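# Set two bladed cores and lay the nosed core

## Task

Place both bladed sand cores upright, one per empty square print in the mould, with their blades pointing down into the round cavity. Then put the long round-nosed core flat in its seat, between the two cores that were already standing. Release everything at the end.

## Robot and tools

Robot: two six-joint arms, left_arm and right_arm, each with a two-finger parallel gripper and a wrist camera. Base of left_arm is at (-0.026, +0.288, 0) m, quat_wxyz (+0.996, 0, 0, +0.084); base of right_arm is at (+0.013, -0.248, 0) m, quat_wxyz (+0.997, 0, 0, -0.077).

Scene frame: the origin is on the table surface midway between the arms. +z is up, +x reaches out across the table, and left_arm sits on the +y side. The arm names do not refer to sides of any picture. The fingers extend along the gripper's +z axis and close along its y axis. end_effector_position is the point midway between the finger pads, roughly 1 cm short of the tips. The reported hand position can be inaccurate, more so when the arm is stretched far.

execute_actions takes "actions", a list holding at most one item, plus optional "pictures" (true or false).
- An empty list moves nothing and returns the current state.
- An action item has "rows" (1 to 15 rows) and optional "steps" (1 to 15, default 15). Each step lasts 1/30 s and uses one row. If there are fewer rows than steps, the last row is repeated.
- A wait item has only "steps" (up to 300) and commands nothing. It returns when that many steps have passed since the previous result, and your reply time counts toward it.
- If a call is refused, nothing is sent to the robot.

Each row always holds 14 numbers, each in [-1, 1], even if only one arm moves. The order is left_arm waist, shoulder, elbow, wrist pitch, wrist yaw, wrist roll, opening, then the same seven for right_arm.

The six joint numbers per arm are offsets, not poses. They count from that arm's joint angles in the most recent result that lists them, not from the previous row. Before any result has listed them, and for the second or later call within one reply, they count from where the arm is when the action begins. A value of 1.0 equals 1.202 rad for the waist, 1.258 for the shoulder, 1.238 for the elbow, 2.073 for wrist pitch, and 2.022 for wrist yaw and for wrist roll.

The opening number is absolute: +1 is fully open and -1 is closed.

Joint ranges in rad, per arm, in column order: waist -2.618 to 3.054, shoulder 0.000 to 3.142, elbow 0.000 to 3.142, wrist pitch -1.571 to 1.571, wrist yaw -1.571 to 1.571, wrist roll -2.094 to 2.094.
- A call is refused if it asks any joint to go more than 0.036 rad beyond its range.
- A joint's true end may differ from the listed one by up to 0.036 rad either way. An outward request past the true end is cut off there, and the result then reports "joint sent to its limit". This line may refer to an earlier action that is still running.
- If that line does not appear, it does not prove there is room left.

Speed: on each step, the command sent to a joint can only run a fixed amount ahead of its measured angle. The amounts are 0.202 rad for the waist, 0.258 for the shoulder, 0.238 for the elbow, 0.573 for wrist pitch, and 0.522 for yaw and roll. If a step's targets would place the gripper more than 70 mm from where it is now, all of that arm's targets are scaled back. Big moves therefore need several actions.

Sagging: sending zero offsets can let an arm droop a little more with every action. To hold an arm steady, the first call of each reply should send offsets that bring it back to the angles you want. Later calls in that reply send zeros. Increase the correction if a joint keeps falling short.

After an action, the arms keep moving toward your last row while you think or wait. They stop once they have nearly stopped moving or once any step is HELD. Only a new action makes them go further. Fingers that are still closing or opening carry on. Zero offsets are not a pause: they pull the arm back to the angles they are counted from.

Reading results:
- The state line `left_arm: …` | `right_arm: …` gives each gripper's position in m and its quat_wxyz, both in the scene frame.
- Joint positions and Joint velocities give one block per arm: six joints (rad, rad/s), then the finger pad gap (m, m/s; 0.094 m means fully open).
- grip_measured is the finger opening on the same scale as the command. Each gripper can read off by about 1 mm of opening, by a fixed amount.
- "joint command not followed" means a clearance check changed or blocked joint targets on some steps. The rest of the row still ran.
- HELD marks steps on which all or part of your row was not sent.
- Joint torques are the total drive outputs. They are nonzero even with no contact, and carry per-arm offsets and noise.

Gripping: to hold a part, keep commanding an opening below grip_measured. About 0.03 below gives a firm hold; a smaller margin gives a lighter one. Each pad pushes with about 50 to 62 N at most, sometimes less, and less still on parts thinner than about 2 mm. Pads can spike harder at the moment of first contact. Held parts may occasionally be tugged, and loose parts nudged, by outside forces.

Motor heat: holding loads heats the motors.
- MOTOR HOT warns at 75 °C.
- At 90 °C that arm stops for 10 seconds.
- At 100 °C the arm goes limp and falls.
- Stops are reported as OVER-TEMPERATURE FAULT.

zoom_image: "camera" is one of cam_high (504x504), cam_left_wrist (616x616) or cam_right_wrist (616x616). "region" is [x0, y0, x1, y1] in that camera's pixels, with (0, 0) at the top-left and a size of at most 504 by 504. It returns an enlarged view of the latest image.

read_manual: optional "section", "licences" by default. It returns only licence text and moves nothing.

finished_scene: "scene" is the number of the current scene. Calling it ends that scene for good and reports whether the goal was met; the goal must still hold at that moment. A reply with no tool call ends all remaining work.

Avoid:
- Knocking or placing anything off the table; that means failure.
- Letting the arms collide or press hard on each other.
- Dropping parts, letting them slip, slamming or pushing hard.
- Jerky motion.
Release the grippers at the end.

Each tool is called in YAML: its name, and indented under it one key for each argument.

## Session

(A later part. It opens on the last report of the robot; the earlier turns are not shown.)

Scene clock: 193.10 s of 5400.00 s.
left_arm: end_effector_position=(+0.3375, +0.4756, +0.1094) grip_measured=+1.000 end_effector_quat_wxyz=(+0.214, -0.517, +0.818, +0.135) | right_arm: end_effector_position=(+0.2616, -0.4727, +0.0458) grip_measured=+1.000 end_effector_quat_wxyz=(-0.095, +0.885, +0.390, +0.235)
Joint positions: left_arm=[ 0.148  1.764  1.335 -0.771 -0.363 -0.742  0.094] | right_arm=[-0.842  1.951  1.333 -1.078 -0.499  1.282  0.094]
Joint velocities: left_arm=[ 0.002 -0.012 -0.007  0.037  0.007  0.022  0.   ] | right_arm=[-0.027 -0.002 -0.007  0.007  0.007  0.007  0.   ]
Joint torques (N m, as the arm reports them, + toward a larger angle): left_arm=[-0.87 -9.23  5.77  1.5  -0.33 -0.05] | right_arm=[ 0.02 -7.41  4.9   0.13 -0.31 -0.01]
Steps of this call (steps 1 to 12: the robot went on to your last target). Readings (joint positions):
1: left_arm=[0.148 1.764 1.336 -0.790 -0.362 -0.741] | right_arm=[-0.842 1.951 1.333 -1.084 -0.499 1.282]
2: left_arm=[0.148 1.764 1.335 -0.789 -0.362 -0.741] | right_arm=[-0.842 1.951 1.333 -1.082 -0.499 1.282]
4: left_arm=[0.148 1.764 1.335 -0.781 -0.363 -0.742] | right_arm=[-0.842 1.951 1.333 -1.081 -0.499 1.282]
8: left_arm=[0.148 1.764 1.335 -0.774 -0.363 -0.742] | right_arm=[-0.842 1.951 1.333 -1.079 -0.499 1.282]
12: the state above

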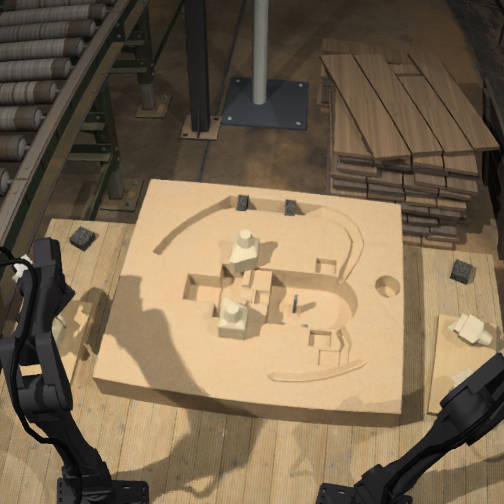

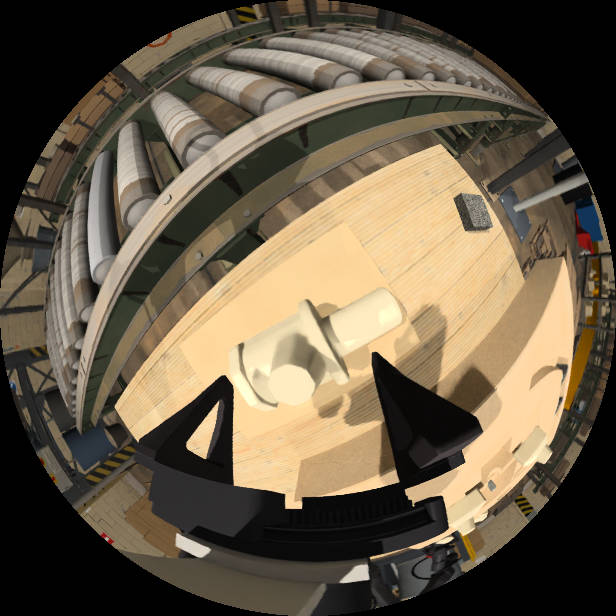

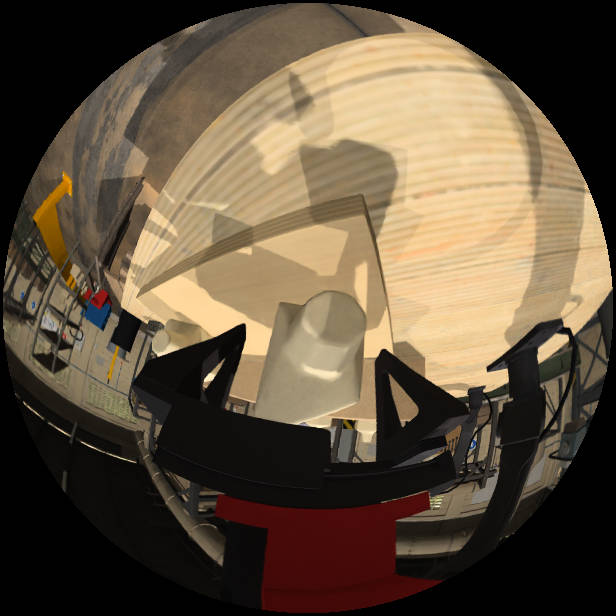

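execute_actions:
  actions:
    - {"rows":[[0.005,-0.004,-0.008,0.005,0,0,0.9,0,0,0,0,0,0,0.9],[0.01,-0.008,-0.016,0.01,0,0,0.8,0,0,0,0,0,0,0.8],[0.014,-0.012,-0.024,0.015,0,0,0.7,0,0,0,0,0,0,0.7],[0.017,-0.015,-0.032,0.02,0,0,0.6,0,0,0,0,0,0,0.6],[0.017,-0.017,-0.04,0.025,0,0,0.5,0,0,0,0,0,0,0.5],[0.017,-0.017,-0.048,0.03,0,0,0.4,0,0,0,0,0,0,0.45],[0.017,-0.017,-0.056,0.035,0,0,0.3,0,0,0,0,0,0,0.4],[0.017,-0.017,-0.064,0.036,0,0,0.2,0,0,0,0,0,0,0.36],[0.017,-0.017,-0.07,0.036,0,0,0.1,0,0,0,0,0,0,0.32],[0.017,-0.017,-0.07,0.036,0,0,0.05,0,0,0,0,0,0,0.28],[0.017,-0.017,-0.07,0.036,0,0,0,0,0,0,0,0,0,0.25],[0.017,-0.017,-0.07,0.036,0,0,0,0,0,0,0,0,0,0.22],[0.017,-0.017,-0.07,0.036,0,0,0,0,0,0,0,0,0,0.2]]}
  pictures: false

execute_actions:
  actions:
    - {"steps":12}

zoom_image:
  camera: "cam_left_wrist"
  region: [190, 250, 430, 490]

Scene clock: 204.03 s of 5400.00 s.
left_arm: end_effector_position=(+0.3338, +0.4784, +0.0983) grip_measured=+0.002 end_effector_quat_wxyz=(+0.219, -0.523, +0.813, +0.133) | right_arm: end_effector_position=(+0.2617, -0.4729, +0.0458) grip_measured=+0.202 end_effector_quat_wxyz=(-0.095, +0.885, +0.390, +0.236)
Joint positions: left_arm=[ 0.159  1.756  1.277 -0.708 -0.359 -0.744  0.047] | right_arm=[-0.842  1.951  1.333 -1.078 -0.499  1.282  0.056]
Joint velocities: left_arm=[-0.002 -0.007 -0.017  0.051  0.007 -0.022 -0.   ] | right_arm=[-0.007  0.002  0.007  0.051 -0.007 -0.022 -0.001]
Joint torques (N m, as the arm reports them, + toward a larger angle): left_arm=[ 0.94 -8.94  4.48  1.49 -0.19  0.01] | right_arm=[ 0.04 -8.02  5.64  0.05 -0.34  0.  ]
Steps of this call (steps 1 to 30: the robot went on to your last target; steps 31 to 90: nothing new was sent; then 7.43 s passed at rest; steps 91 to 105: all 15 steps of this action). Readings (joint positions):
91: left_arm=[0.148 1.764 1.335 -0.770 -0.363 -0.742] | right_arm=[-0.842 1.951 1.333 -1.078 -0.499 1.282]
92: left_arm=[0.148 1.764 1.335 -0.769 -0.363 -0.742] | right_arm=[-0.842 1.951 1.333 -1.078 -0.499 1.282]
94: left_arm=[0.150 1.764 1.332 -0.760 -0.362 -0.742] | right_arm=[-0.842 1.951 1.333 -1.078 -0.499 1.282]
98: left_arm=[0.157 1.759 1.297 -0.728 -0.362 -0.742] | right_arm=[-0.842 1.951 1.333 -1.078 -0.499 1.282]
105: the state above

Scene clock: 204.43 s of 5400.00 s.
left_arm: end_effector_position=(+0.3341, +0.4785, +0.0985) grip_measured=+0.002 end_effector_quat_wxyz=(+0.220, -0.523, +0.813, +0.133) | right_arm: end_effector_position=(+0.2617, -0.4729, +0.0458) grip_measured=+0.202 end_effector_quat_wxyz=(-0.095, +0.885, +0.390, +0.236)
Joint positions: left_arm=[ 0.159  1.756  1.277 -0.707 -0.359 -0.744  0.047] | right_arm=[-0.842  1.951  1.333 -1.078 -0.499  1.282  0.056]
Joint velocities: left_arm=[-0.002  0.002  0.002 -0.037 -0.081 -0.051  0.001] | right_arm=[ 0.002  0.002 -0.007  0.051  0.007  0.007  0.   ]
Joint torques (N m, as the arm reports them, + toward a larger angle): left_arm=[ 0.94 -9.    4.43  1.55 -0.18  0.03] | right_arm=[ 0.02 -7.96  5.62  0.05 -0.33  0.  ]
Steps of this call (steps 1 to 12: the robot went on to your last target). Readings (joint positions):
1: left_arm=[0.159 1.756 1.277 -0.707 -0.359 -0.744] | right_arm=[-0.842 1.951 1.333 -1.078 -0.499 1.282]
2: left_arm=[0.159 1.756 1.277 -0.707 -0.359 -0.744] | right_arm=[-0.842 1.951 1.333 -1.078 -0.499 1.282]
4: left_arm=[0.159 1.756 1.277 -0.707 -0.359 -0.744] | right_arm=[-0.842 1.951 1.333 -1.078 -0.499 1.282]
8: left_arm=[0.159 1.756 1.277 -0.707 -0.359 -0.744] | right_arm=[-0.842 1.951 1.333 -1.078 -0.499 1.282]
12: the state above

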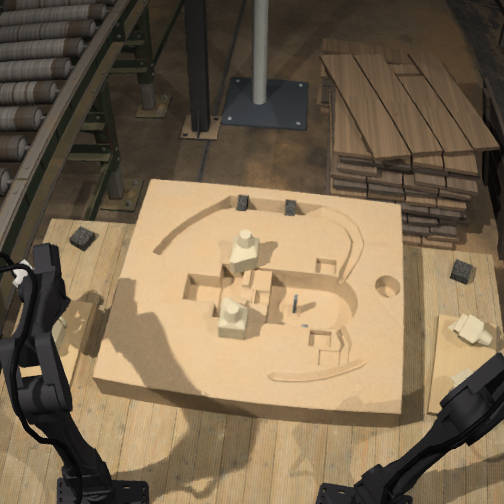

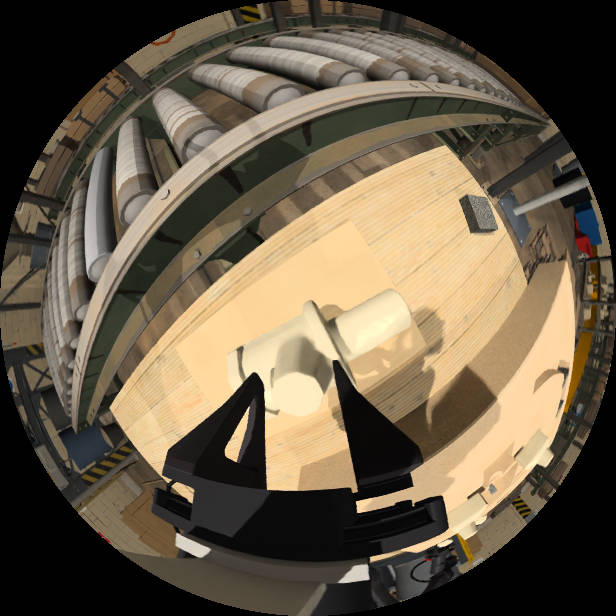

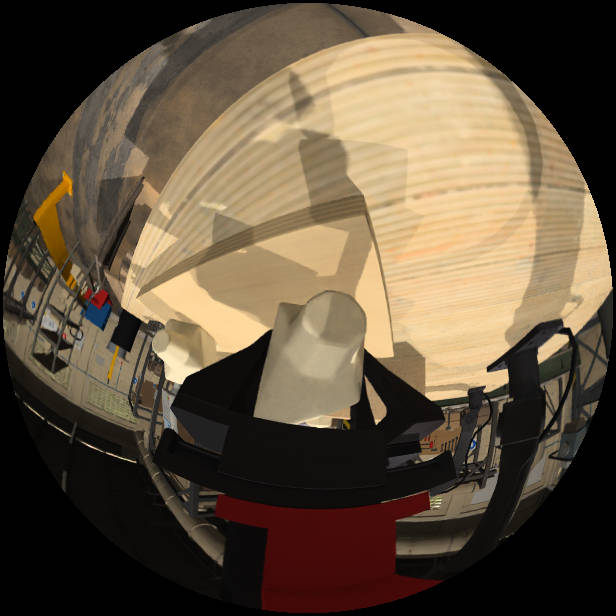

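Region (190, 250, 430, 490) of cam_left_wrist's 616x616 image, scaled by 2.100, with more detail than that image has.

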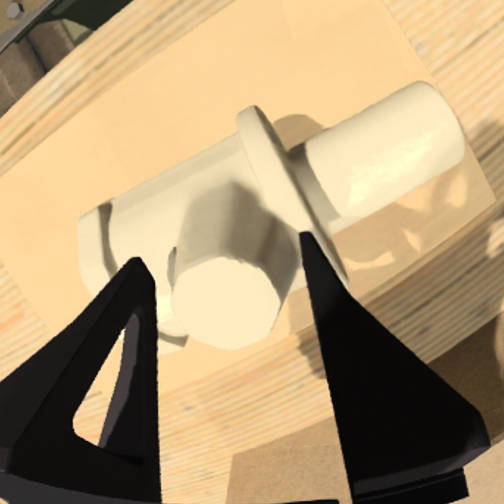

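execute_actions:
  actions:
    - {"rows":[[0,0,0.015,0,0,0,0,0,0,0,0,0,0,0.18],[0,0,0.015,0,0,0,0,0,0,0,0,0,0,0.16],[0,0,0.015,0,0,0,-0.05,0,0,0,0,0,0,0.14],[0,0,0.015,0,0,0,-0.1,0,0,0,0,0,0,0.12],[0,0,0.015,0,0,0,-0.15,0,0,0,0,0,0,0.1],[0,0,0.015,0,0,0,-0.2,0,0,0,0,0,0,0.08],[0,0,0.015,0,0,0,-0.24,0,0,0,0,0,0,0.06],[0,0,0.015,0,0,0,-0.28,0,0,0,0,0,0,0.05],[0,0,0.015,0,0,0,-0.31,0,0,0,0,0,0,0.05],[0,0,0.015,0,0,0,-0.34,0,0,0,0,0,0,0.05],[0,0,0.015,0,0,0,-0.37,0,0,0,0,0,0,0.05],[0,0,0.015,0,0,0,-0.4,0,0,0,0,0,0,0.05],[0,0,0.015,0,0,0,-0.43,0,0,0,0,0,0,0.05],[0,0,0.015,0,0,0,-0.46,0,0,0,0,0,0,0.05]]}
  pictures: false

execute_actions:
  actions:
    - {"steps":8}

Scene clock: 214.27 s of 5400.00 s.
left_arm: end_effector_position=(+0.3363, +0.4773, +0.0984) grip_measured=-0.256 end_effector_quat_wxyz=(+0.222, -0.522, +0.814, +0.127) | right_arm: end_effector_position=(+0.2618, -0.4729, +0.0458) grip_measured=+0.168 end_effector_quat_wxyz=(-0.095, +0.885, +0.390, +0.236)
Joint positions: left_arm=[ 0.159  1.756  1.277 -0.7   -0.348 -0.744  0.035] | right_arm=[-0.842  1.951  1.333 -1.077 -0.499  1.282  0.055]
Joint velocities: left_arm=[ 0.007  0.002 -0.007 -0.022 -0.022  0.007  0.   ] | right_arm=[ 0.012 -0.002 -0.017 -0.051 -0.037  0.022  0.   ]
Joint torques (N m, as the arm reports them, + toward a larger angle): left_arm=[ 0.07 -7.98  8.28  1.36 -0.28  0.  ] | right_arm=[ 0.05 -7.92  5.59  0.06 -0.33  0.  ]
Steps of this call (steps 1 to 15: the robot went on to your last target; steps 16 to 90: nothing new was sent; then 6.33 s passed at rest; steps 91 to 105: all 15 steps of this action). Readings (joint positions):
91: left_arm=[0.159 1.756 1.277 -0.707 -0.359 -0.744] | right_arm=[-0.842 1.951 1.333 -1.077 -0.499 1.282]
92: left_arm=[0.159 1.756 1.277 -0.707 -0.359 -0.744] | right_arm=[-0.842 1.951 1.333 -1.077 -0.499 1.282]
94: left_arm=[0.159 1.756 1.277 -0.705 -0.356 -0.744] | right_arm=[-0.842 1.951 1.333 -1.077 -0.499 1.282]
98: left_arm=[0.159 1.756 1.277 -0.700 -0.348 -0.744] | right_arm=[-0.842 1.951 1.333 -1.077 -0.499 1.282]
105: the state above

Scene clock: 214.53 s of 5400.00 s.
left_arm: end_effector_position=(+0.3363, +0.4773, +0.0984) grip_measured=-0.256 end_effector_quat_wxyz=(+0.222, -0.522, +0.814, +0.127) | right_arm: end_effector_position=(+0.2618, -0.4729, +0.0458) grip_measured=+0.168 end_effector_quat_wxyz=(-0.095, +0.885, +0.390, +0.236)
Joint positions: left_arm=[ 0.159  1.756  1.277 -0.7   -0.348 -0.744  0.035] | right_arm=[-0.842  1.951  1.333 -1.077 -0.499  1.282  0.055]
Joint velocities: left_arm=[-0.002  0.002 -0.017 -0.007 -0.022 -0.007  0.001] | right_arm=[ 0.002 -0.012 -0.007  0.051  0.007 -0.022 -0.   ]
Joint torques (N m, as the arm reports them, + toward a larger angle): left_arm=[ 0.01 -7.99  8.3   1.36 -0.29  0.01] | right_arm=[-0.01 -7.96  5.61  0.06 -0.32  0.  ]
Steps of this call (steps 1 to 8: the robot went on to your last target). Readings (joint positions):
1: left_arm=[0.159 1.756 1.277 -0.700 -0.348 -0.744] | right_arm=[-0.842 1.951 1.333 -1.077 -0.499 1.282]
2: left_arm=[0.159 1.756 1.277 -0.700 -0.348 -0.744] | right_arm=[-0.842 1.951 1.333 -1.077 -0.499 1.282]
4: left_arm=[0.159 1.756 1.277 -0.700 -0.348 -0.744] | right_arm=[-0.842 1.951 1.333 -1.077 -0.499 1.282]
8: the state above

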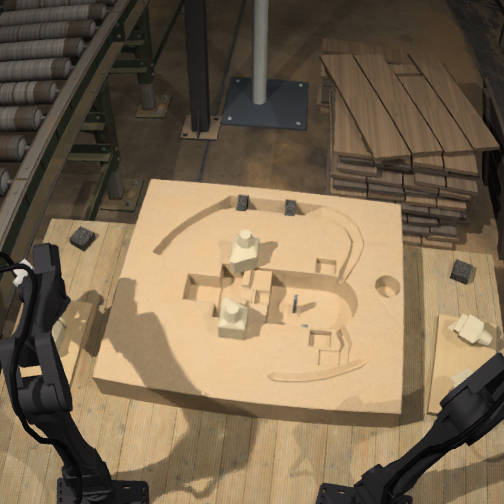

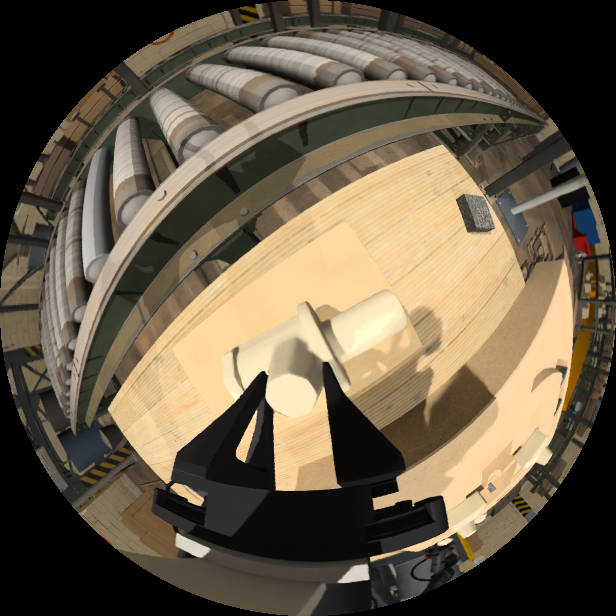

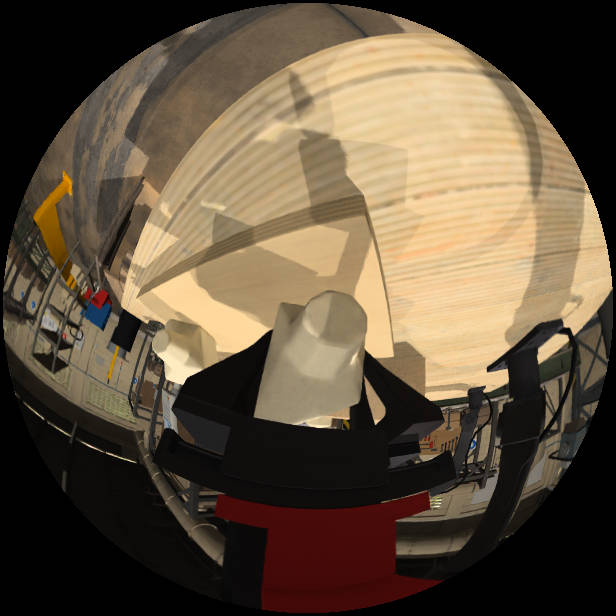

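execute_actions:
  actions:
    - {"rows":[[0,0,0.02,-0.01,0,0,-0.3,0,-0.005,0.02,-0.015,0,0,0.13],[0,0,0.04,-0.025,0,0,-0.3,0,-0.01,0.04,-0.03,0,0,0.13],[0,0,0.07,-0.045,0,0,-0.3,0,-0.02,0.06,-0.045,0,0,0.13],[0,-0.005,0.1,-0.07,0,0,-0.3,0,-0.03,0.085,-0.06,0,0,0.13],[0,-0.01,0.135,-0.095,0,0,-0.3,0,-0.04,0.11,-0.075,0,0,0.13],[0,-0.015,0.17,-0.12,0,0,-0.3,0,-0.05,0.135,-0.09,0,0,0.13],[0,-0.02,0.205,-0.145,0,0,-0.3,0,-0.065,0.16,-0.105,0,0,0.13],[0,-0.025,0.24,-0.17,0,0,-0.3,0,-0.08,0.185,-0.12,0,0,0.13],[0,-0.03,0.275,-0.195,0,0,-0.3,0,-0.095,0.21,-0.135,0,0,0.13],[0,-0.035,0.31,-0.22,0,0,-0.3,0,-0.11,0.23,-0.15,0,0,0.13],[0,-0.04,0.345,-0.24,0,0,-0.3,0,-0.13,0.25,-0.16,0,0,0.13],[0,-0.045,0.38,-0.26,0,0,-0.3,0,-0.15,0.26,-0.17,0,0,0.13],[0,-0.05,0.415,-0.28,0,0,-0.3,0,-0.17,0.27,-0.17,0,0,0.13],[0,-0.05,0.45,-0.295,0,0,-0.3,0,-0.19,0.28,-0.17,0,0,0.13],[0,-0.05,0.47,-0.304,0,0,-0.3,0,-0.2,0.28,-0.17,0,0,0.13]]}
  pictures: false

execute_actions:
  actions:
    - {"steps":10}

Scene clock: 233.57 s of 5400.00 s.
left_arm: end_effector_position=(+0.3319, +0.4676, +0.2055) grip_measured=-0.256 end_effector_quat_wxyz=(+0.198, -0.520, +0.824, +0.110) | right_arm: end_effector_position=(+0.2696, -0.4932, +0.1730) grip_measured=+0.168 end_effector_quat_wxyz=(+0.009, +0.878, +0.416, +0.237)
Joint positions: left_arm=[ 0.159  1.757  1.731 -1.198 -0.302 -0.744  0.035] | right_arm=[-0.842  1.778  1.634 -1.339 -0.472  1.282  0.055]
Joint velocities: left_arm=[ 0.002 -0.139  1.253 -0.96  -0.037 -0.022 -0.   ] | right_arm=[ 0.002 -0.906  0.408 -0.505 -0.022  0.037  0.001]
Joint torques (N m, as the arm reports them, + toward a larger angle): left_arm=[  0.09 -12.23  10.61   1.6   -0.53   0.03] | right_arm=[-0.03 -8.75  7.64  0.17 -0.67 -0.01]
Steps of this call (steps 1 to 15: the robot went on to your last target; steps 16 to 90: nothing new was sent; then 15.53 s passed at rest; steps 91 to 105: all 15 steps of this action). Readings (joint positions):
91: left_arm=[0.159 1.756 1.277 -0.700 -0.347 -0.744] | right_arm=[-0.842 1.951 1.333 -1.078 -0.499 1.282]
92: left_arm=[0.159 1.756 1.280 -0.704 -0.347 -0.744] | right_arm=[-0.842 1.951 1.336 -1.082 -0.497 1.282]
94: left_arm=[0.159 1.764 1.306 -0.746 -0.335 -0.744] | right_arm=[-0.842 1.951 1.356 -1.112 -0.486 1.282]
98: left_arm=[0.159 1.779 1.428 -0.920 -0.311 -0.744] | right_arm=[-0.842 1.941 1.461 -1.206 -0.475 1.282]
105: the state above

Scene clock: 233.90 s of 5400.00 s.
left_arm: end_effector_position=(+0.3092, +0.4608, +0.2402) grip_measured=-0.256 end_effector_quat_wxyz=(+0.193, -0.520, +0.825, +0.113) | right_arm: end_effector_position=(+0.2605, -0.4781, +0.2036) grip_measured=+0.168 end_effector_quat_wxyz=(+0.021, +0.876, +0.418, +0.240)
Joint positions: left_arm=[ 0.159  1.713  1.825 -1.346 -0.307 -0.744  0.035] | right_arm=[-0.842  1.704  1.666 -1.42  -0.475  1.282  0.055]
Joint velocities: left_arm=[-0.007  0.037 -0.002 -0.198 -0.022  0.007  0.001] | right_arm=[-0.007  0.032 -0.012 -0.037 -0.051 -0.022  0.001]
Joint torques (N m, as the arm reports them, + toward a larger angle): left_arm=[ 0.06 -8.97  9.09  2.01 -0.5  -0.01] | right_arm=[-0.01 -6.97  7.02  0.47 -0.64  0.  ]
Steps of this call (steps 1 to 10: the robot went on to your last target). Readings (joint positions):
1: left_arm=[0.159 1.750 1.767 -1.225 -0.303 -0.744] | right_arm=[-0.842 1.749 1.646 -1.352 -0.472 1.282]
2: left_arm=[0.159 1.739 1.793 -1.244 -0.303 -0.744] | right_arm=[-0.842 1.725 1.655 -1.365 -0.473 1.282]
4: left_arm=[0.159 1.717 1.819 -1.274 -0.303 -0.744] | right_arm=[-0.842 1.698 1.666 -1.387 -0.475 1.282]
8: left_arm=[0.159 1.709 1.825 -1.323 -0.308 -0.744] | right_arm=[-0.842 1.701 1.666 -1.416 -0.475 1.282]
10: the state above

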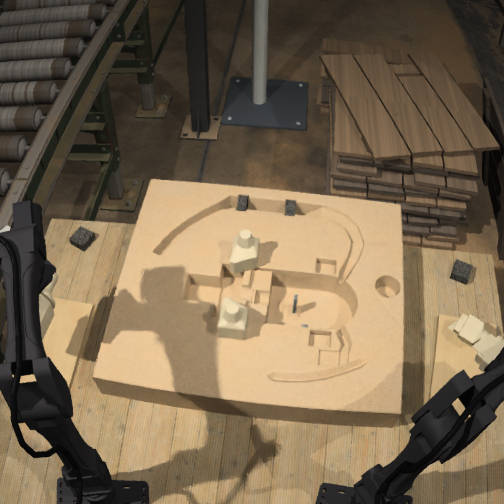

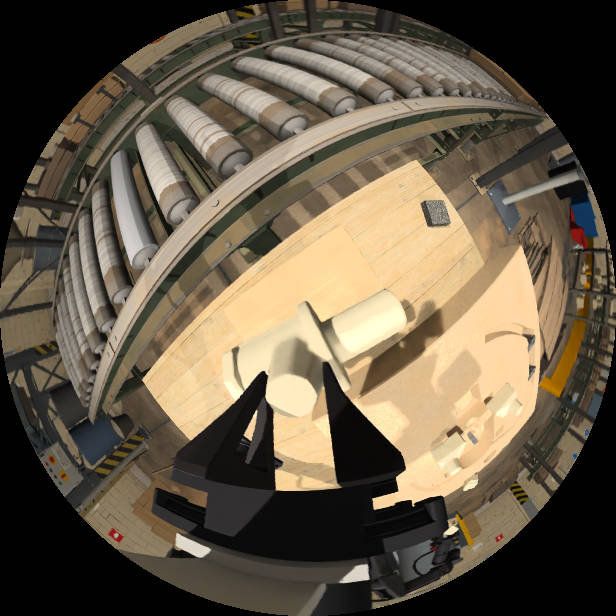

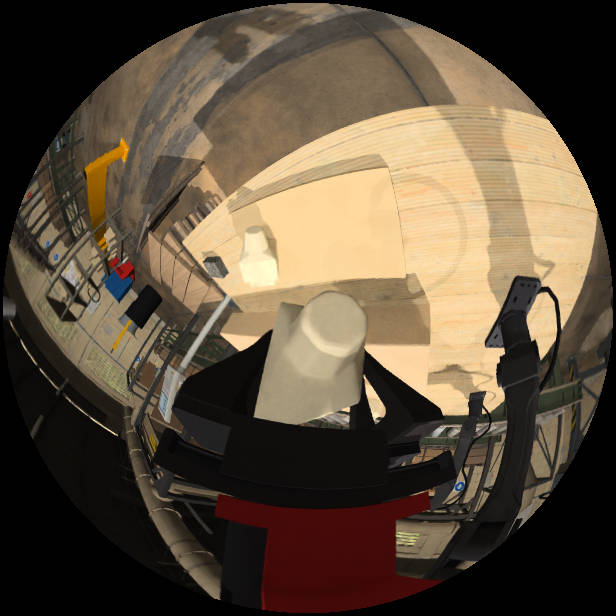

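execute_actions:
  actions:
    - {"rows":[[0,0,0.01,0,0,0,-0.3,0.02,0,0,0.03,0.015,-0.02,0.13],[0,0,0.01,0,0,0,-0.3,0.05,0,0,0.06,0.03,-0.04,0.13],[0,0,0.01,0,0,0,-0.3,0.09,0,0,0.09,0.045,-0.06,0.13],[0,0,0.01,0,0,0,-0.3,0.13,0,0,0.12,0.06,-0.09,0.13],[0,0,0.01,0,0,0,-0.3,0.17,0,0,0.16,0.08,-0.12,0.13],[0,0,0.01,0,0,0,-0.3,0.22,0,-0.01,0.2,0.1,-0.15,0.13],[0,0,0.01,0,0,0,-0.3,0.27,0,-0.02,0.24,0.12,-0.18,0.13],[0,0,0.01,0,0,0,-0.3,0.32,0,-0.04,0.28,0.14,-0.21,0.13],[0,0,0.01,0,0,0,-0.3,0.37,0,-0.06,0.32,0.16,-0.24,0.13],[0,0,0.01,0,0,0,-0.3,0.42,0,-0.08,0.36,0.18,-0.27,0.13],[0,0,0.01,0,0,0,-0.3,0.47,0,-0.1,0.4,0.2,-0.3,0.13],[0,0,0.01,0,0,0,-0.3,0.52,0,-0.12,0.44,0.22,-0.33,0.13],[0,0,0.01,0,0,0,-0.3,0.57,0,-0.14,0.48,0.24,-0.36,0.13],[0,0,0.01,0,0,0,-0.3,0.62,0,-0.16,0.52,0.26,-0.39,0.13],[0,0,0.01,0,0,0,-0.3,0.65,0,-0.18,0.55,0.28,-0.42,0.13]]}
  pictures: false

execute_actions:
  actions:
    - {"steps":15}
  pictures: false

Scene clock: 243.17 s of 5400.00 s.
left_arm: end_effector_position=(+0.3075, +0.4543, +0.2294) grip_measured=-0.256 end_effector_quat_wxyz=(+0.167, -0.518, +0.833, +0.103) | right_arm: end_effector_position=(+0.4619, -0.3853, +0.1921) grip_measured=+0.168 end_effector_quat_wxyz=(+0.326, +0.457, +0.822, +0.098)
Joint positions: left_arm=[ 0.159  1.733  1.825 -1.375 -0.274 -0.744  0.035] | right_arm=[-0.172  1.718  1.491 -0.652 -0.072  0.713  0.055]
Joint velocities: left_arm=[-0.012 -0.017  0.017  0.007  0.022  0.022  0.001] | right_arm=[ 1.614  0.076 -0.842  2.22   1.092 -1.678 -0.   ]
Joint torques (N m, as the arm reports them, + toward a larger angle): left_arm=[ 0.15 -9.    7.43  1.57 -0.41  0.  ] | right_arm=[ 0.32 -8.67  7.55  1.65 -0.25 -0.07]
Steps of this call (steps 1 to 30: the robot went on to your last target; steps 31 to 90: nothing new was sent; then 5.77 s passed at rest; steps 91 to 105: all 15 steps of this action). Readings (joint positions):
91: left_arm=[0.159 1.715 1.825 -1.366 -0.304 -0.744] | right_arm=[-0.840 1.705 1.666 -1.421 -0.468 1.277]
92: left_arm=[0.159 1.717 1.825 -1.367 -0.300 -0.744] | right_arm=[-0.832 1.705 1.666 -1.410 -0.452 1.266]
94: left_arm=[0.159 1.722 1.825 -1.370 -0.290 -0.744] | right_arm=[-0.787 1.705 1.666 -1.355 -0.402 1.224]
98: left_arm=[0.159 1.732 1.825 -1.374 -0.277 -0.744] | right_arm=[-0.589 1.705 1.647 -1.141 -0.288 1.070]
105: the state above

Scene clock: 243.67 s of 5400.00 s.
left_arm: end_effector_position=(+0.3075, +0.4543, +0.2294) grip_measured=-0.256 end_effector_quat_wxyz=(+0.167, -0.518, +0.833, +0.103) | right_arm: end_effector_position=(+0.5085, -0.3682, +0.2072) grip_measured=+0.168 end_effector_quat_wxyz=(+0.436, +0.309, +0.845, +0.017)
Joint positions: left_arm=[ 0.159  1.733  1.825 -1.375 -0.274 -0.744  0.035] | right_arm=[-0.059  1.736  1.425 -0.359  0.077  0.45   0.055]
Joint velocities: left_arm=[-0.007 -0.007 -0.022  0.037  0.022 -0.007 -0.   ] | right_arm=[ 0.002  0.012  0.012 -0.022 -0.007 -0.095 -0.   ]
Joint torques (N m, as the arm reports them, + toward a larger angle): left_arm=[ 0.   -8.87  7.3   1.57 -0.45  0.02] | right_arm=[ -0.19 -10.06   8.41   2.42   0.2   -0.11]
Steps of this call (steps 1 to 15: the robot went on to your last target). Readings (joint positions):
1: left_arm=[0.159 1.733 1.825 -1.375 -0.274 -0.744] | right_arm=[-0.119 1.722 1.466 -0.585 -0.042 0.659]
2: left_arm=[0.159 1.733 1.825 -1.375 -0.274 -0.744] | right_arm=[-0.077 1.727 1.449 -0.533 -0.026 0.615]
4: left_arm=[0.159 1.733 1.825 -1.375 -0.274 -0.744] | right_arm=[-0.029 1.735 1.431 -0.468 -0.010 0.551]
8: left_arm=[0.159 1.733 1.825 -1.375 -0.274 -0.744] | right_arm=[-0.037 1.736 1.425 -0.401 0.032 0.485]
15: the state above

execute_actions:
  actions:
    - {"rows":[[0,-0.02,0.01,0.015,-0.018,0,-0.3,0.02,-0.02,0.01,0.06,0.01,-0.015,0.13],[0,-0.02,0.01,0.015,-0.018,0,-0.3,0.05,-0.02,0.01,0.08,0.02,-0.03,0.13],[0,-0.02,0.01,0.015,-0.018,0,-0.3,0.08,-0.02,0,0.1,0.03,-0.045,0.13],[0,-0.02,0.01,0.015,-0.018,0,-0.3,0.11,-0.02,-0.01,0.12,0.04,-0.06,0.13],[0,-0.02,0.01,0.015,-0.018,0,-0.3,0.15,-0.015,-0.02,0.14,0.05,-0.075,0.13],[0,-0.02,0.01,0.015,-0.018,0,-0.3,0.19,-0.01,-0.03,0.16,0.06,-0.09,0.13],[0,-0.02,0.01,0.015,-0.018,0,-0.3,0.23,0,-0.04,0.18,0.07,-0.105,0.13],[0,-0.02,0.01,0.015,-0.018,0,-0.3,0.27,0.01,-0.05,0.2,0.08,-0.12,0.13],[0,-0.02,0.01,0.015,-0.018,0,-0.3,0.3,0.02,-0.06,0.215,0.09,-0.135,0.13],[0,-0.02,0.01,0.015,-0.018,0,-0.3,0.33,0.03,-0.07,0.227,0.1,-0.143,0.13],[0,-0.02,0.01,0.015,-0.018,0,-0.3,0.36,0.04,-0.075,0.227,0.106,-0.143,0.13],[0,-0.02,0.01,0.015,-0.018,0,-0.3,0.38,0.048,-0.08,0.227,0.106,-0.143,0.13],[0,-0.02,0.01,0.015,-0.018,0,-0.3,0.4,0.055,-0.085,0.227,0.106,-0.143,0.13],[0,-0.02,0.01,0.015,-0.018,0,-0.3,0.41,0.06,-0.09,0.227,0.106,-0.143,0.13],[0,-0.02,0.01,0.015,-0.018,0,-0.3,0.42,0.064,-0.091,0.227,0.106,-0.143,0.13]]}
  pictures: false

execute_actions:
  actions:
    - {"steps":20}

zoom_image:
  camera: "cam_high"
  region: [260, 190, 400, 330]

Scene clock: 254.70 s of 5400.00 s.
left_arm: end_effector_position=(+0.3075, +0.4543, +0.2294) grip_measured=-0.256 end_effector_quat_wxyz=(+0.167, -0.518, +0.833, +0.103) | right_arm: end_effector_position=(+0.5464, -0.1320, +0.1966) grip_measured=+0.168 end_effector_quat_wxyz=(+0.522, +0.024, +0.852, +0.028)
Joint positions: left_arm=[ 0.159  1.733  1.825 -1.375 -0.274 -0.744  0.035] | right_arm=[0.443 1.818 1.32  0.013 0.234 0.203 0.055]
Joint velocities: left_arm=[-0.022  0.007 -0.002 -0.051 -0.037 -0.007 -0.001] | right_arm=[ 0.686  0.31  -0.232  0.256 -0.022 -0.183 -0.001]
Joint torques (N m, as the arm reports them, + toward a larger angle): left_arm=[ 0.03 -9.38  7.36  1.6  -0.47  0.  ] | right_arm=[-3.61 -9.93  7.75  2.55  0.78 -0.07]
Steps of this call (steps 1 to 15: the robot went on to your last target; steps 16 to 100: nothing new was sent; then 7.20 s passed at rest; steps 101 to 115: all 15 steps of this action). Readings (joint positions):
101: left_arm=[0.159 1.733 1.825 -1.375 -0.274 -0.744] | right_arm=[-0.065 1.736 1.425 -0.335 0.095 0.439]
102: left_arm=[0.159 1.733 1.825 -1.375 -0.274 -0.744] | right_arm=[-0.058 1.736 1.425 -0.329 0.101 0.432]
104: left_arm=[0.159 1.733 1.825 -1.375 -0.274 -0.744] | right_arm=[-0.021 1.736 1.417 -0.291 0.129 0.406]
108: left_arm=[0.159 1.733 1.825 -1.375 -0.274 -0.744] | right_arm=[0.139 1.740 1.382 -0.171 0.185 0.327]
115: the state above

Scene clock: 255.37 s of 5400.00 s.
left_arm: end_effector_position=(+0.3075, +0.4543, +0.2294) grip_measured=-0.256 end_effector_quat_wxyz=(+0.167, -0.518, +0.833, +0.103) | right_arm: end_effector_position=(+0.5445, -0.1357, +0.1706) grip_measured=+0.168 end_effector_quat_wxyz=(+0.507, +0.014, +0.862, -0.002)
Joint positions: left_arm=[ 0.159  1.733  1.825 -1.375 -0.274 -0.744  0.035] | right_arm=[0.45  1.85  1.289 0.032 0.275 0.169 0.055]
Joint velocities: left_arm=[-0.002  0.007  0.002  0.007 -0.066  0.022  0.001] | right_arm=[ 0.007  0.007 -0.022 -0.022  0.007 -0.037 -0.001]
Joint torques (N m, as the arm reports them, + toward a larger angle): left_arm=[ 0.04 -9.36  7.29  1.61 -0.47  0.02] | right_arm=[ -0.38 -10.88   8.74   2.59   0.3   -0.08]
Steps of this call (steps 1 to 20: the robot went on to your last target). Readings (joint positions):
1: left_arm=[0.159 1.733 1.825 -1.375 -0.274 -0.744] | right_arm=[0.462 1.828 1.312 0.017 0.234 0.196]
2: left_arm=[0.159 1.733 1.825 -1.375 -0.274 -0.744] | right_arm=[0.472 1.836 1.304 0.017 0.234 0.190]
4: left_arm=[0.159 1.733 1.825 -1.375 -0.274 -0.744] | right_arm=[0.474 1.847 1.293 0.016 0.237 0.182]
8: left_arm=[0.159 1.733 1.825 -1.375 -0.274 -0.744] | right_arm=[0.456 1.850 1.289 0.017 0.260 0.174]
20: the state above

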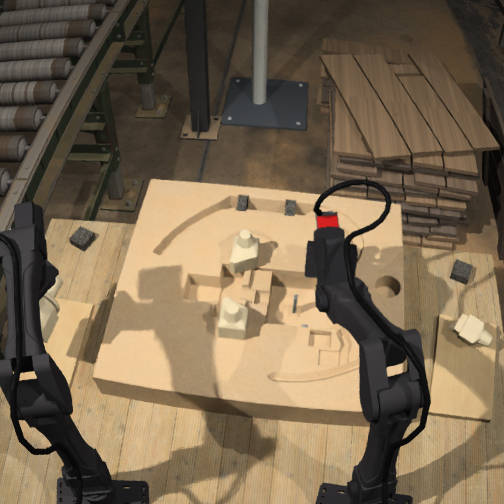

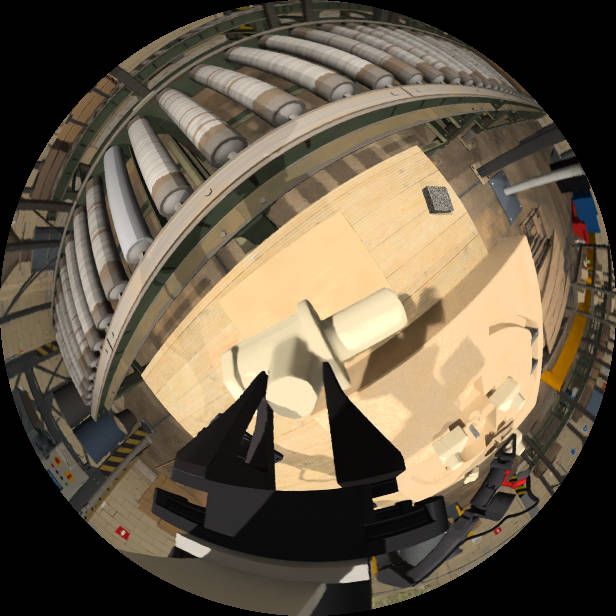

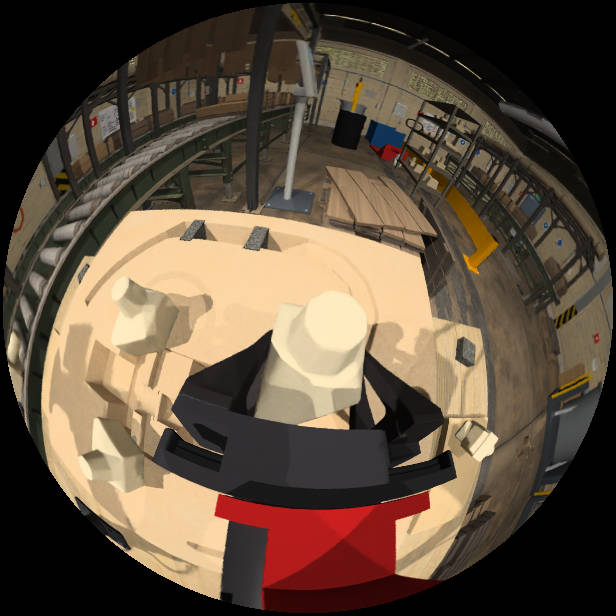

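Region (260, 190, 400, 330) of cam_high's 504x504 image, scaled by 3.600, with more detail than that image has.

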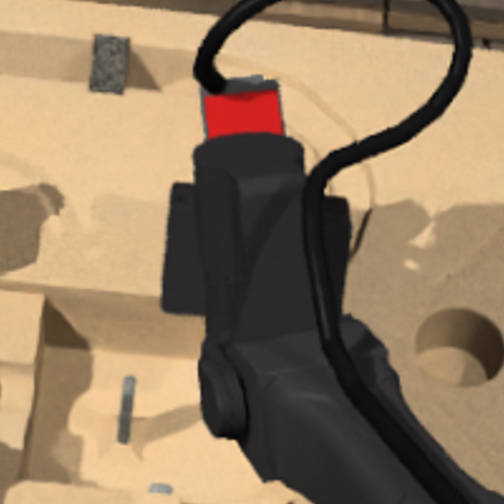

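execute_actions:
  actions:
    - {"rows":[[-0.02,-0.025,0.02,0.02,0,0.02,-0.3,0,-0.027,0.018,0.038,0.005,0,0.13],[-0.04,-0.025,0.03,0.02,0.01,0.05,-0.3,0,-0.027,0.018,0.038,0.005,0,0.13],[-0.07,-0.025,0.04,0.02,0.02,0.08,-0.3,0,-0.027,0.018,0.038,0.005,0,0.13],[-0.1,-0.025,0.05,0.02,0.03,0.11,-0.3,0,-0.027,0.018,0.038,0.005,0,0.13],[-0.13,-0.025,0.06,0.02,0.04,0.14,-0.3,0,-0.027,0.018,0.038,0.005,0,0.13],[-0.16,-0.025,0.07,0.02,0.05,0.17,-0.3,0,-0.027,0.018,0.038,0.005,0,0.13],[-0.19,-0.025,0.08,0.02,0.06,0.2,-0.3,0,-0.027,0.018,0.038,0.005,0,0.13],[-0.22,-0.025,0.09,0.02,0.07,0.23,-0.3,0,-0.027,0.018,0.038,0.005,0,0.13],[-0.25,-0.025,0.1,0.02,0.08,0.26,-0.3,0,-0.027,0.018,0.038,0.005,0,0.13],[-0.28,-0.025,0.11,0.02,0.09,0.29,-0.3,0,-0.027,0.018,0.038,0.005,0,0.13],[-0.31,-0.025,0.12,0.02,0.1,0.32,-0.3,0,-0.027,0.018,0.038,0.005,0,0.13],[-0.33,-0.025,0.13,0.02,0.11,0.35,-0.3,0,-0.027,0.018,0.038,0.005,0,0.13],[-0.35,-0.025,0.14,0.02,0.12,0.37,-0.3,0,-0.027,0.018,0.038,0.005,0,0.13],[-0.37,-0.025,0.14,0.02,0.13,0.37,-0.3,0,-0.027,0.018,0.038,0.005,0,0.13],[-0.38,-0.025,0.14,0.02,0.135,0.37,-0.3,0,-0.027,0.018,0.038,0.005,0,0.13]]}
  pictures: false

execute_actions:
  actions:
    - {"steps":15}

Scene clock: 269.57 s of 5400.00 s.
left_arm: end_effector_position=(+0.3614, +0.2573, +0.2608) grip_measured=-0.255 end_effector_quat_wxyz=(+0.205, -0.023, +0.978, -0.002) | right_arm: end_effector_position=(+0.5445, -0.1357, +0.1706) grip_measured=+0.168 end_effector_quat_wxyz=(+0.507, +0.014, +0.862, -0.002)
Joint positions: left_arm=[-0.274  1.733  1.941 -1.368 -0.049 -0.142  0.035] | right_arm=[0.45  1.85  1.289 0.032 0.275 0.169 0.055]
Joint velocities: left_arm=[-0.672  0.012  0.203  0.007  0.667  0.974  0.   ] | right_arm=[-0.017 -0.017 -0.002 -0.037 -0.11  -0.037  0.   ]
Joint torques (N m, as the arm reports them, + toward a larger angle): left_arm=[ 1.76 -9.75  9.73  1.89 -0.47  0.04] | right_arm=[ -0.01 -11.     8.58   2.58   0.21  -0.01]
Steps of this call (steps 1 to 15: the robot went on to your last target; steps 16 to 90: nothing new was sent; then 10.70 s passed at rest; steps 91 to 105: all 15 steps of this action). Readings (joint positions):
91: left_arm=[0.158 1.733 1.825 -1.375 -0.272 -0.738] | right_arm=[0.450 1.850 1.289 0.032 0.275 0.169]
92: left_arm=[0.154 1.733 1.825 -1.375 -0.269 -0.723] | right_arm=[0.450 1.850 1.289 0.032 0.275 0.169]
94: left_arm=[0.125 1.733 1.825 -1.375 -0.265 -0.667] | right_arm=[0.450 1.850 1.289 0.032 0.275 0.169]
98: left_arm=[-0.014 1.733 1.851 -1.375 -0.219 -0.492] | right_arm=[0.450 1.850 1.289 0.032 0.275 0.169]
105: the state above

Scene clock: 270.07 s of 5400.00 s.
left_arm: end_effector_position=(+0.3565, +0.2345, +0.2617) grip_measured=-0.255 end_effector_quat_wxyz=(+0.200, +0.066, +0.977, -0.018) | right_arm: end_effector_position=(+0.5445, -0.1357, +0.1706) grip_measured=+0.168 end_effector_quat_wxyz=(+0.507, +0.014, +0.862, -0.002)
Joint positions: left_arm=[-0.309  1.733  1.949 -1.382  0.007 -0.005  0.035] | right_arm=[0.45  1.85  1.289 0.032 0.275 0.169 0.055]
Joint velocities: left_arm=[-0.012 -0.007  0.012  0.037 -0.007 -0.066 -0.   ] | right_arm=[ 0.007 -0.012 -0.012 -0.007 -0.051 -0.022 -0.   ]
Joint torques (N m, as the arm reports them, + toward a larger angle): left_arm=[ 1.07 -9.75 10.32  2.03 -0.04  0.04] | right_arm=[  0.01 -10.96   8.55   2.58   0.2    0.  ]
Steps of this call (steps 1 to 15: the robot went on to your last target). Readings (joint positions):
1: left_arm=[-0.293 1.733 1.947 -1.368 -0.027 -0.113] | right_arm=[0.450 1.850 1.289 0.032 0.275 0.169]
2: left_arm=[-0.306 1.733 1.949 -1.368 -0.007 -0.091] | right_arm=[0.450 1.850 1.289 0.032 0.275 0.169]
4: left_arm=[-0.312 1.733 1.949 -1.370 0.016 -0.058] | right_arm=[0.450 1.850 1.289 0.032 0.275 0.169]
8: left_arm=[-0.309 1.733 1.949 -1.379 0.011 -0.024] | right_arm=[0.450 1.850 1.289 0.032 0.275 0.169]
15: the state above

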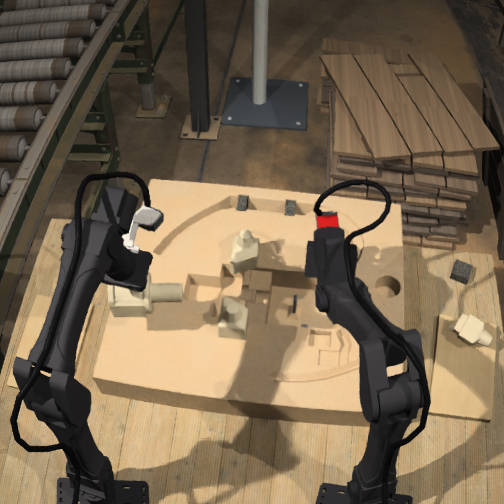

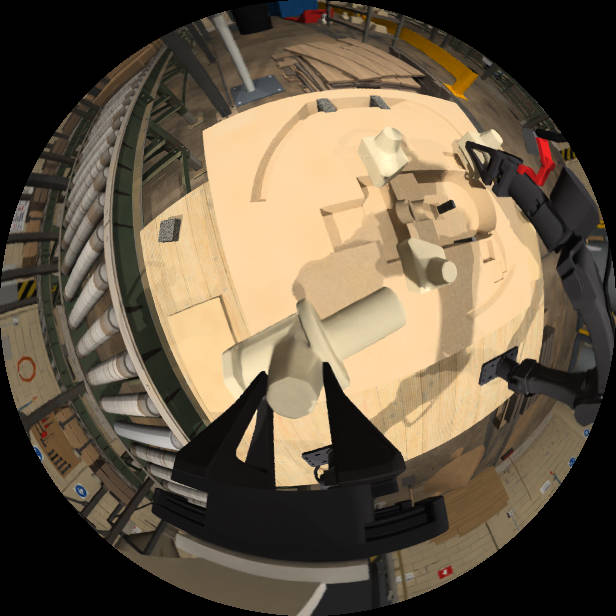

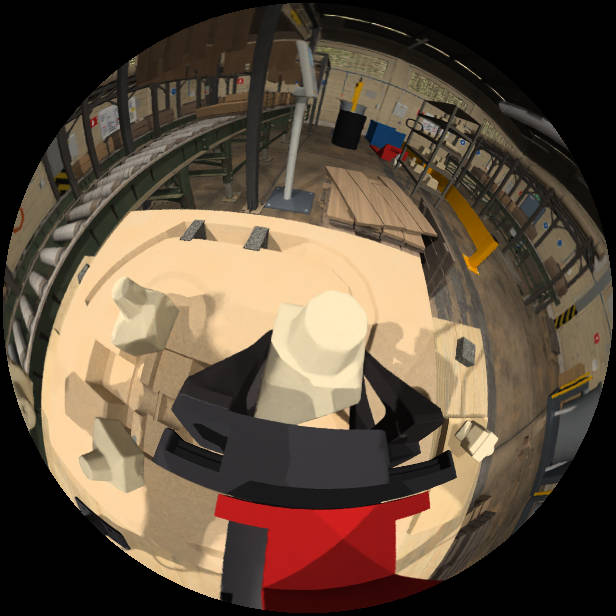

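zoom_image:
  camera: "cam_left_wrist"
  region: [420, 110, 540, 230]

zoom_image:
  camera: "cam_left_wrist"
  region: [310, 140, 470, 290]

zoom_image:
  camera: "cam_high"
  region: [90, 220, 310, 350]

Region (420, 110, 540, 230) of cam_left_wrist's 616x616 image, scaled by 4.200, with more detail than that image has.

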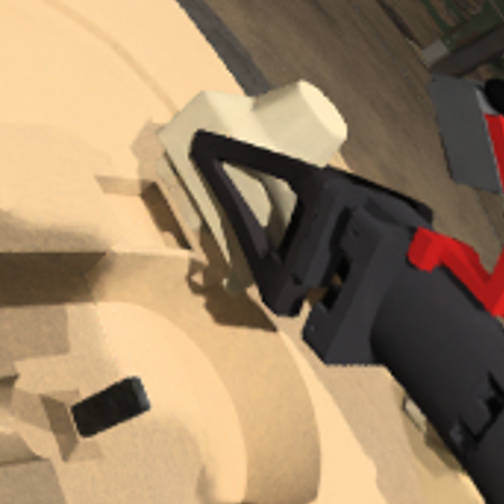

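Region (310, 140, 470, 290) of cam_left_wrist's 616x616 image, scaled by 3.150, with more detail than that image has; it fills the top 472 rows of this view, and the rest is white.

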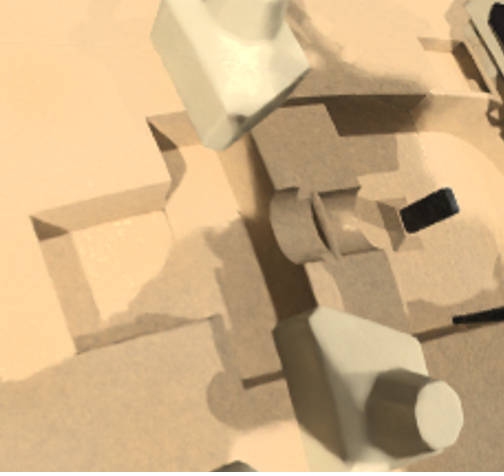

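Region (90, 220, 310, 350) of cam_high's 504x504 image, scaled by 2.291, with more detail than that image has; it fills the top 298 rows of this view, and the rest is white.

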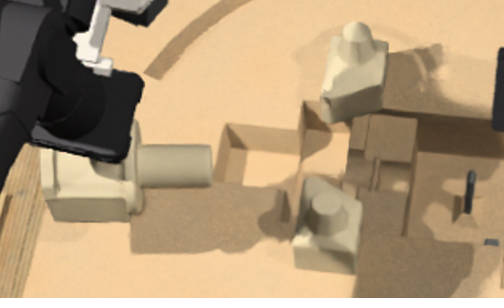

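execute_actions:
  actions:
    - {"rows":[[0,-0.025,0.02,0.02,0,0,-0.3,0,-0.024,0.012,0.045,0.005,0,0.13],[0,-0.025,0.02,0.02,0,0,-0.3,0,-0.021,0.006,0.052,0.005,0,0.13],[0,-0.025,0.02,0.02,0,0,-0.3,0,-0.018,0,0.059,0.005,0,0.13],[0,-0.025,0.02,0.02,0,0,-0.3,0,-0.015,-0.007,0.066,0.005,0,0.13],[0,-0.025,0.02,0.02,0,0,-0.3,0,-0.012,-0.014,0.073,0.005,0,0.13],[0,-0.025,0.02,0.02,0,0,-0.3,0,-0.009,-0.02,0.08,0.005,0,0.13],[0,-0.025,0.02,0.02,0,0,-0.3,0,-0.006,-0.027,0.086,0.005,0,0.13],[0,-0.025,0.02,0.02,0,0,-0.3,0,-0.003,-0.034,0.09,0.005,0,0.13],[0,-0.025,0.02,0.02,0,0,-0.3,0,0,-0.04,0.093,0.005,0,0.13],[0,-0.025,0.02,0.02,0,0,-0.3,0,0.002,-0.046,0.093,0.005,0,0.13]]}
  pictures: false

execute_actions:
  actions:
    - {"steps":12}

zoom_image:
  camera: "cam_left_wrist"
  region: [420, 120, 510, 210]

zoom_image:
  camera: "cam_right_wrist"
  region: [150, 200, 470, 470]

Scene clock: 290.83 s of 5400.00 s.
left_arm: end_effector_position=(+0.3552, +0.2346, +0.2611) grip_measured=-0.255 end_effector_quat_wxyz=(+0.197, +0.069, +0.978, -0.017) | right_arm: end_effector_position=(+0.5431, -0.1361, +0.1520) grip_measured=+0.168 end_effector_quat_wxyz=(+0.513, +0.015, +0.858, -0.000)
Joint positions: left_arm=[-0.309  1.733  1.949 -1.388  0.007 -0.     0.035] | right_arm=[0.45  1.868 1.221 0.132 0.275 0.169 0.055]
Joint velocities: left_arm=[-0.012 -0.002  0.002 -0.066 -0.007 -0.051 -0.   ] | right_arm=[ 0.002  0.066 -0.051 -0.037 -0.037 -0.037 -0.001]
Joint torques (N m, as the arm reports them, + toward a larger angle): left_arm=[ 0.09 -9.78  8.19  2.05  0.03 -0.07] | right_arm=[  0.   -10.     7.84   2.73   0.21  -0.03]
Steps of this call (steps 1 to 15: the robot went on to your last target; steps 16 to 90: nothing new was sent; then 17.27 s passed at rest; steps 91 to 105: all 15 steps of this action). Readings (joint positions):
91: left_arm=[-0.309 1.733 1.949 -1.382 0.007 -0.000] | right_arm=[0.450 1.850 1.289 0.033 0.275 0.169]
92: left_arm=[-0.309 1.733 1.949 -1.383 0.007 -0.000] | right_arm=[0.450 1.850 1.289 0.036 0.275 0.169]
94: left_arm=[-0.309 1.733 1.949 -1.385 0.007 -0.000] | right_arm=[0.450 1.850 1.284 0.052 0.275 0.169]
98: left_arm=[-0.309 1.733 1.949 -1.387 0.007 -0.000] | right_arm=[0.450 1.850 1.256 0.102 0.275 0.169]
105: the state above

Scene clock: 291.23 s of 5400.00 s.
left_arm: end_effector_position=(+0.3552, +0.2346, +0.2611) grip_measured=-0.255 end_effector_quat_wxyz=(+0.197, +0.069, +0.978, -0.017) | right_arm: end_effector_position=(+0.5440, -0.1359, +0.1512) grip_measured=+0.168 end_effector_quat_wxyz=(+0.515, +0.015, +0.857, +0.000)
Joint positions: left_arm=[-0.309  1.733  1.949 -1.388  0.007 -0.     0.035] | right_arm=[0.45  1.872 1.218 0.143 0.275 0.169 0.055]
Joint velocities: left_arm=[ 0.007 -0.002 -0.002  0.022 -0.022  0.051  0.001] | right_arm=[-0.002 -0.027 -0.002  0.022 -0.007 -0.066 -0.   ]
Joint torques (N m, as the arm reports them, + toward a larger angle): left_arm=[ 0.04 -9.76  8.27  2.03  0.02 -0.04] | right_arm=[-0.08 -9.98  7.83  2.62  0.21 -0.01]
Steps of this call (steps 1 to 12: the robot went on to your last target). Readings (joint positions):
1: left_arm=[-0.309 1.733 1.949 -1.388 0.007 -0.000] | right_arm=[0.450 1.870 1.220 0.132 0.275 0.169]
2: left_arm=[-0.309 1.733 1.949 -1.388 0.007 -0.000] | right_arm=[0.450 1.871 1.218 0.132 0.275 0.169]
4: left_arm=[-0.309 1.733 1.949 -1.388 0.007 -0.000] | right_arm=[0.450 1.872 1.218 0.132 0.275 0.169]
8: left_arm=[-0.309 1.733 1.949 -1.388 0.007 -0.000] | right_arm=[0.450 1.872 1.218 0.140 0.275 0.169]
12: the state above

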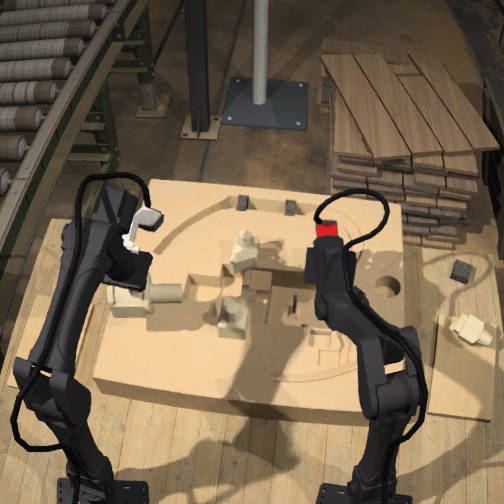

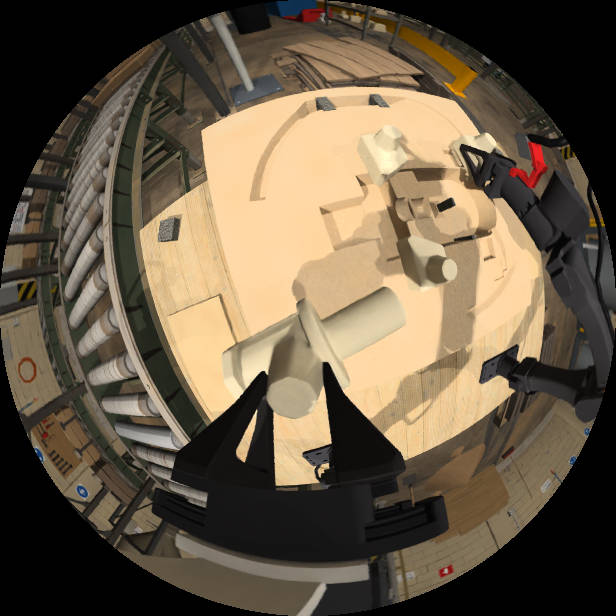

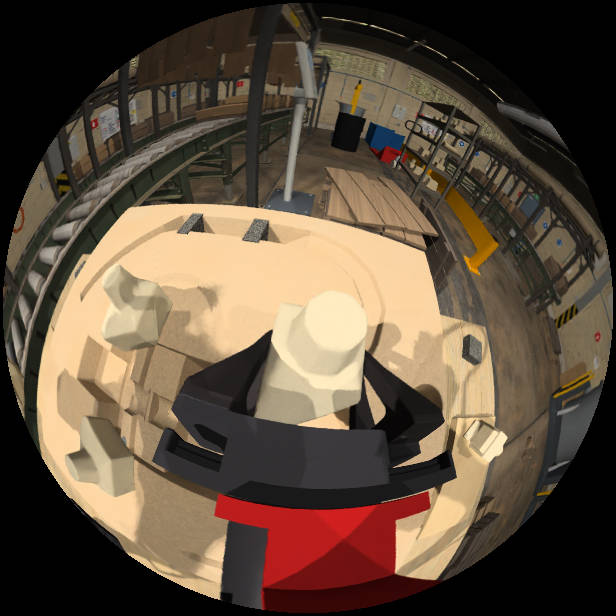

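Region (420, 120, 510, 210) of cam_left_wrist's 616x616 image, scaled by 5.600, with more detail than that image has.

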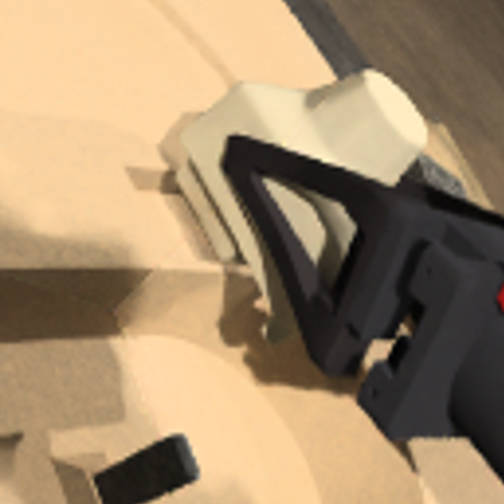

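Region (150, 200, 470, 470) of cam_right_wrist's 616x616 image, scaled by 1.575, with more detail than that image has; it fills the top 425 rows of this view, and the rest is white.

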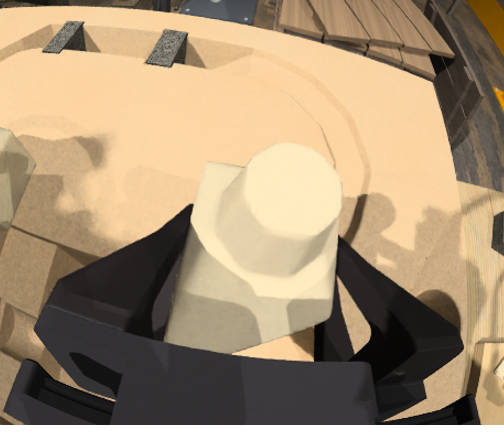

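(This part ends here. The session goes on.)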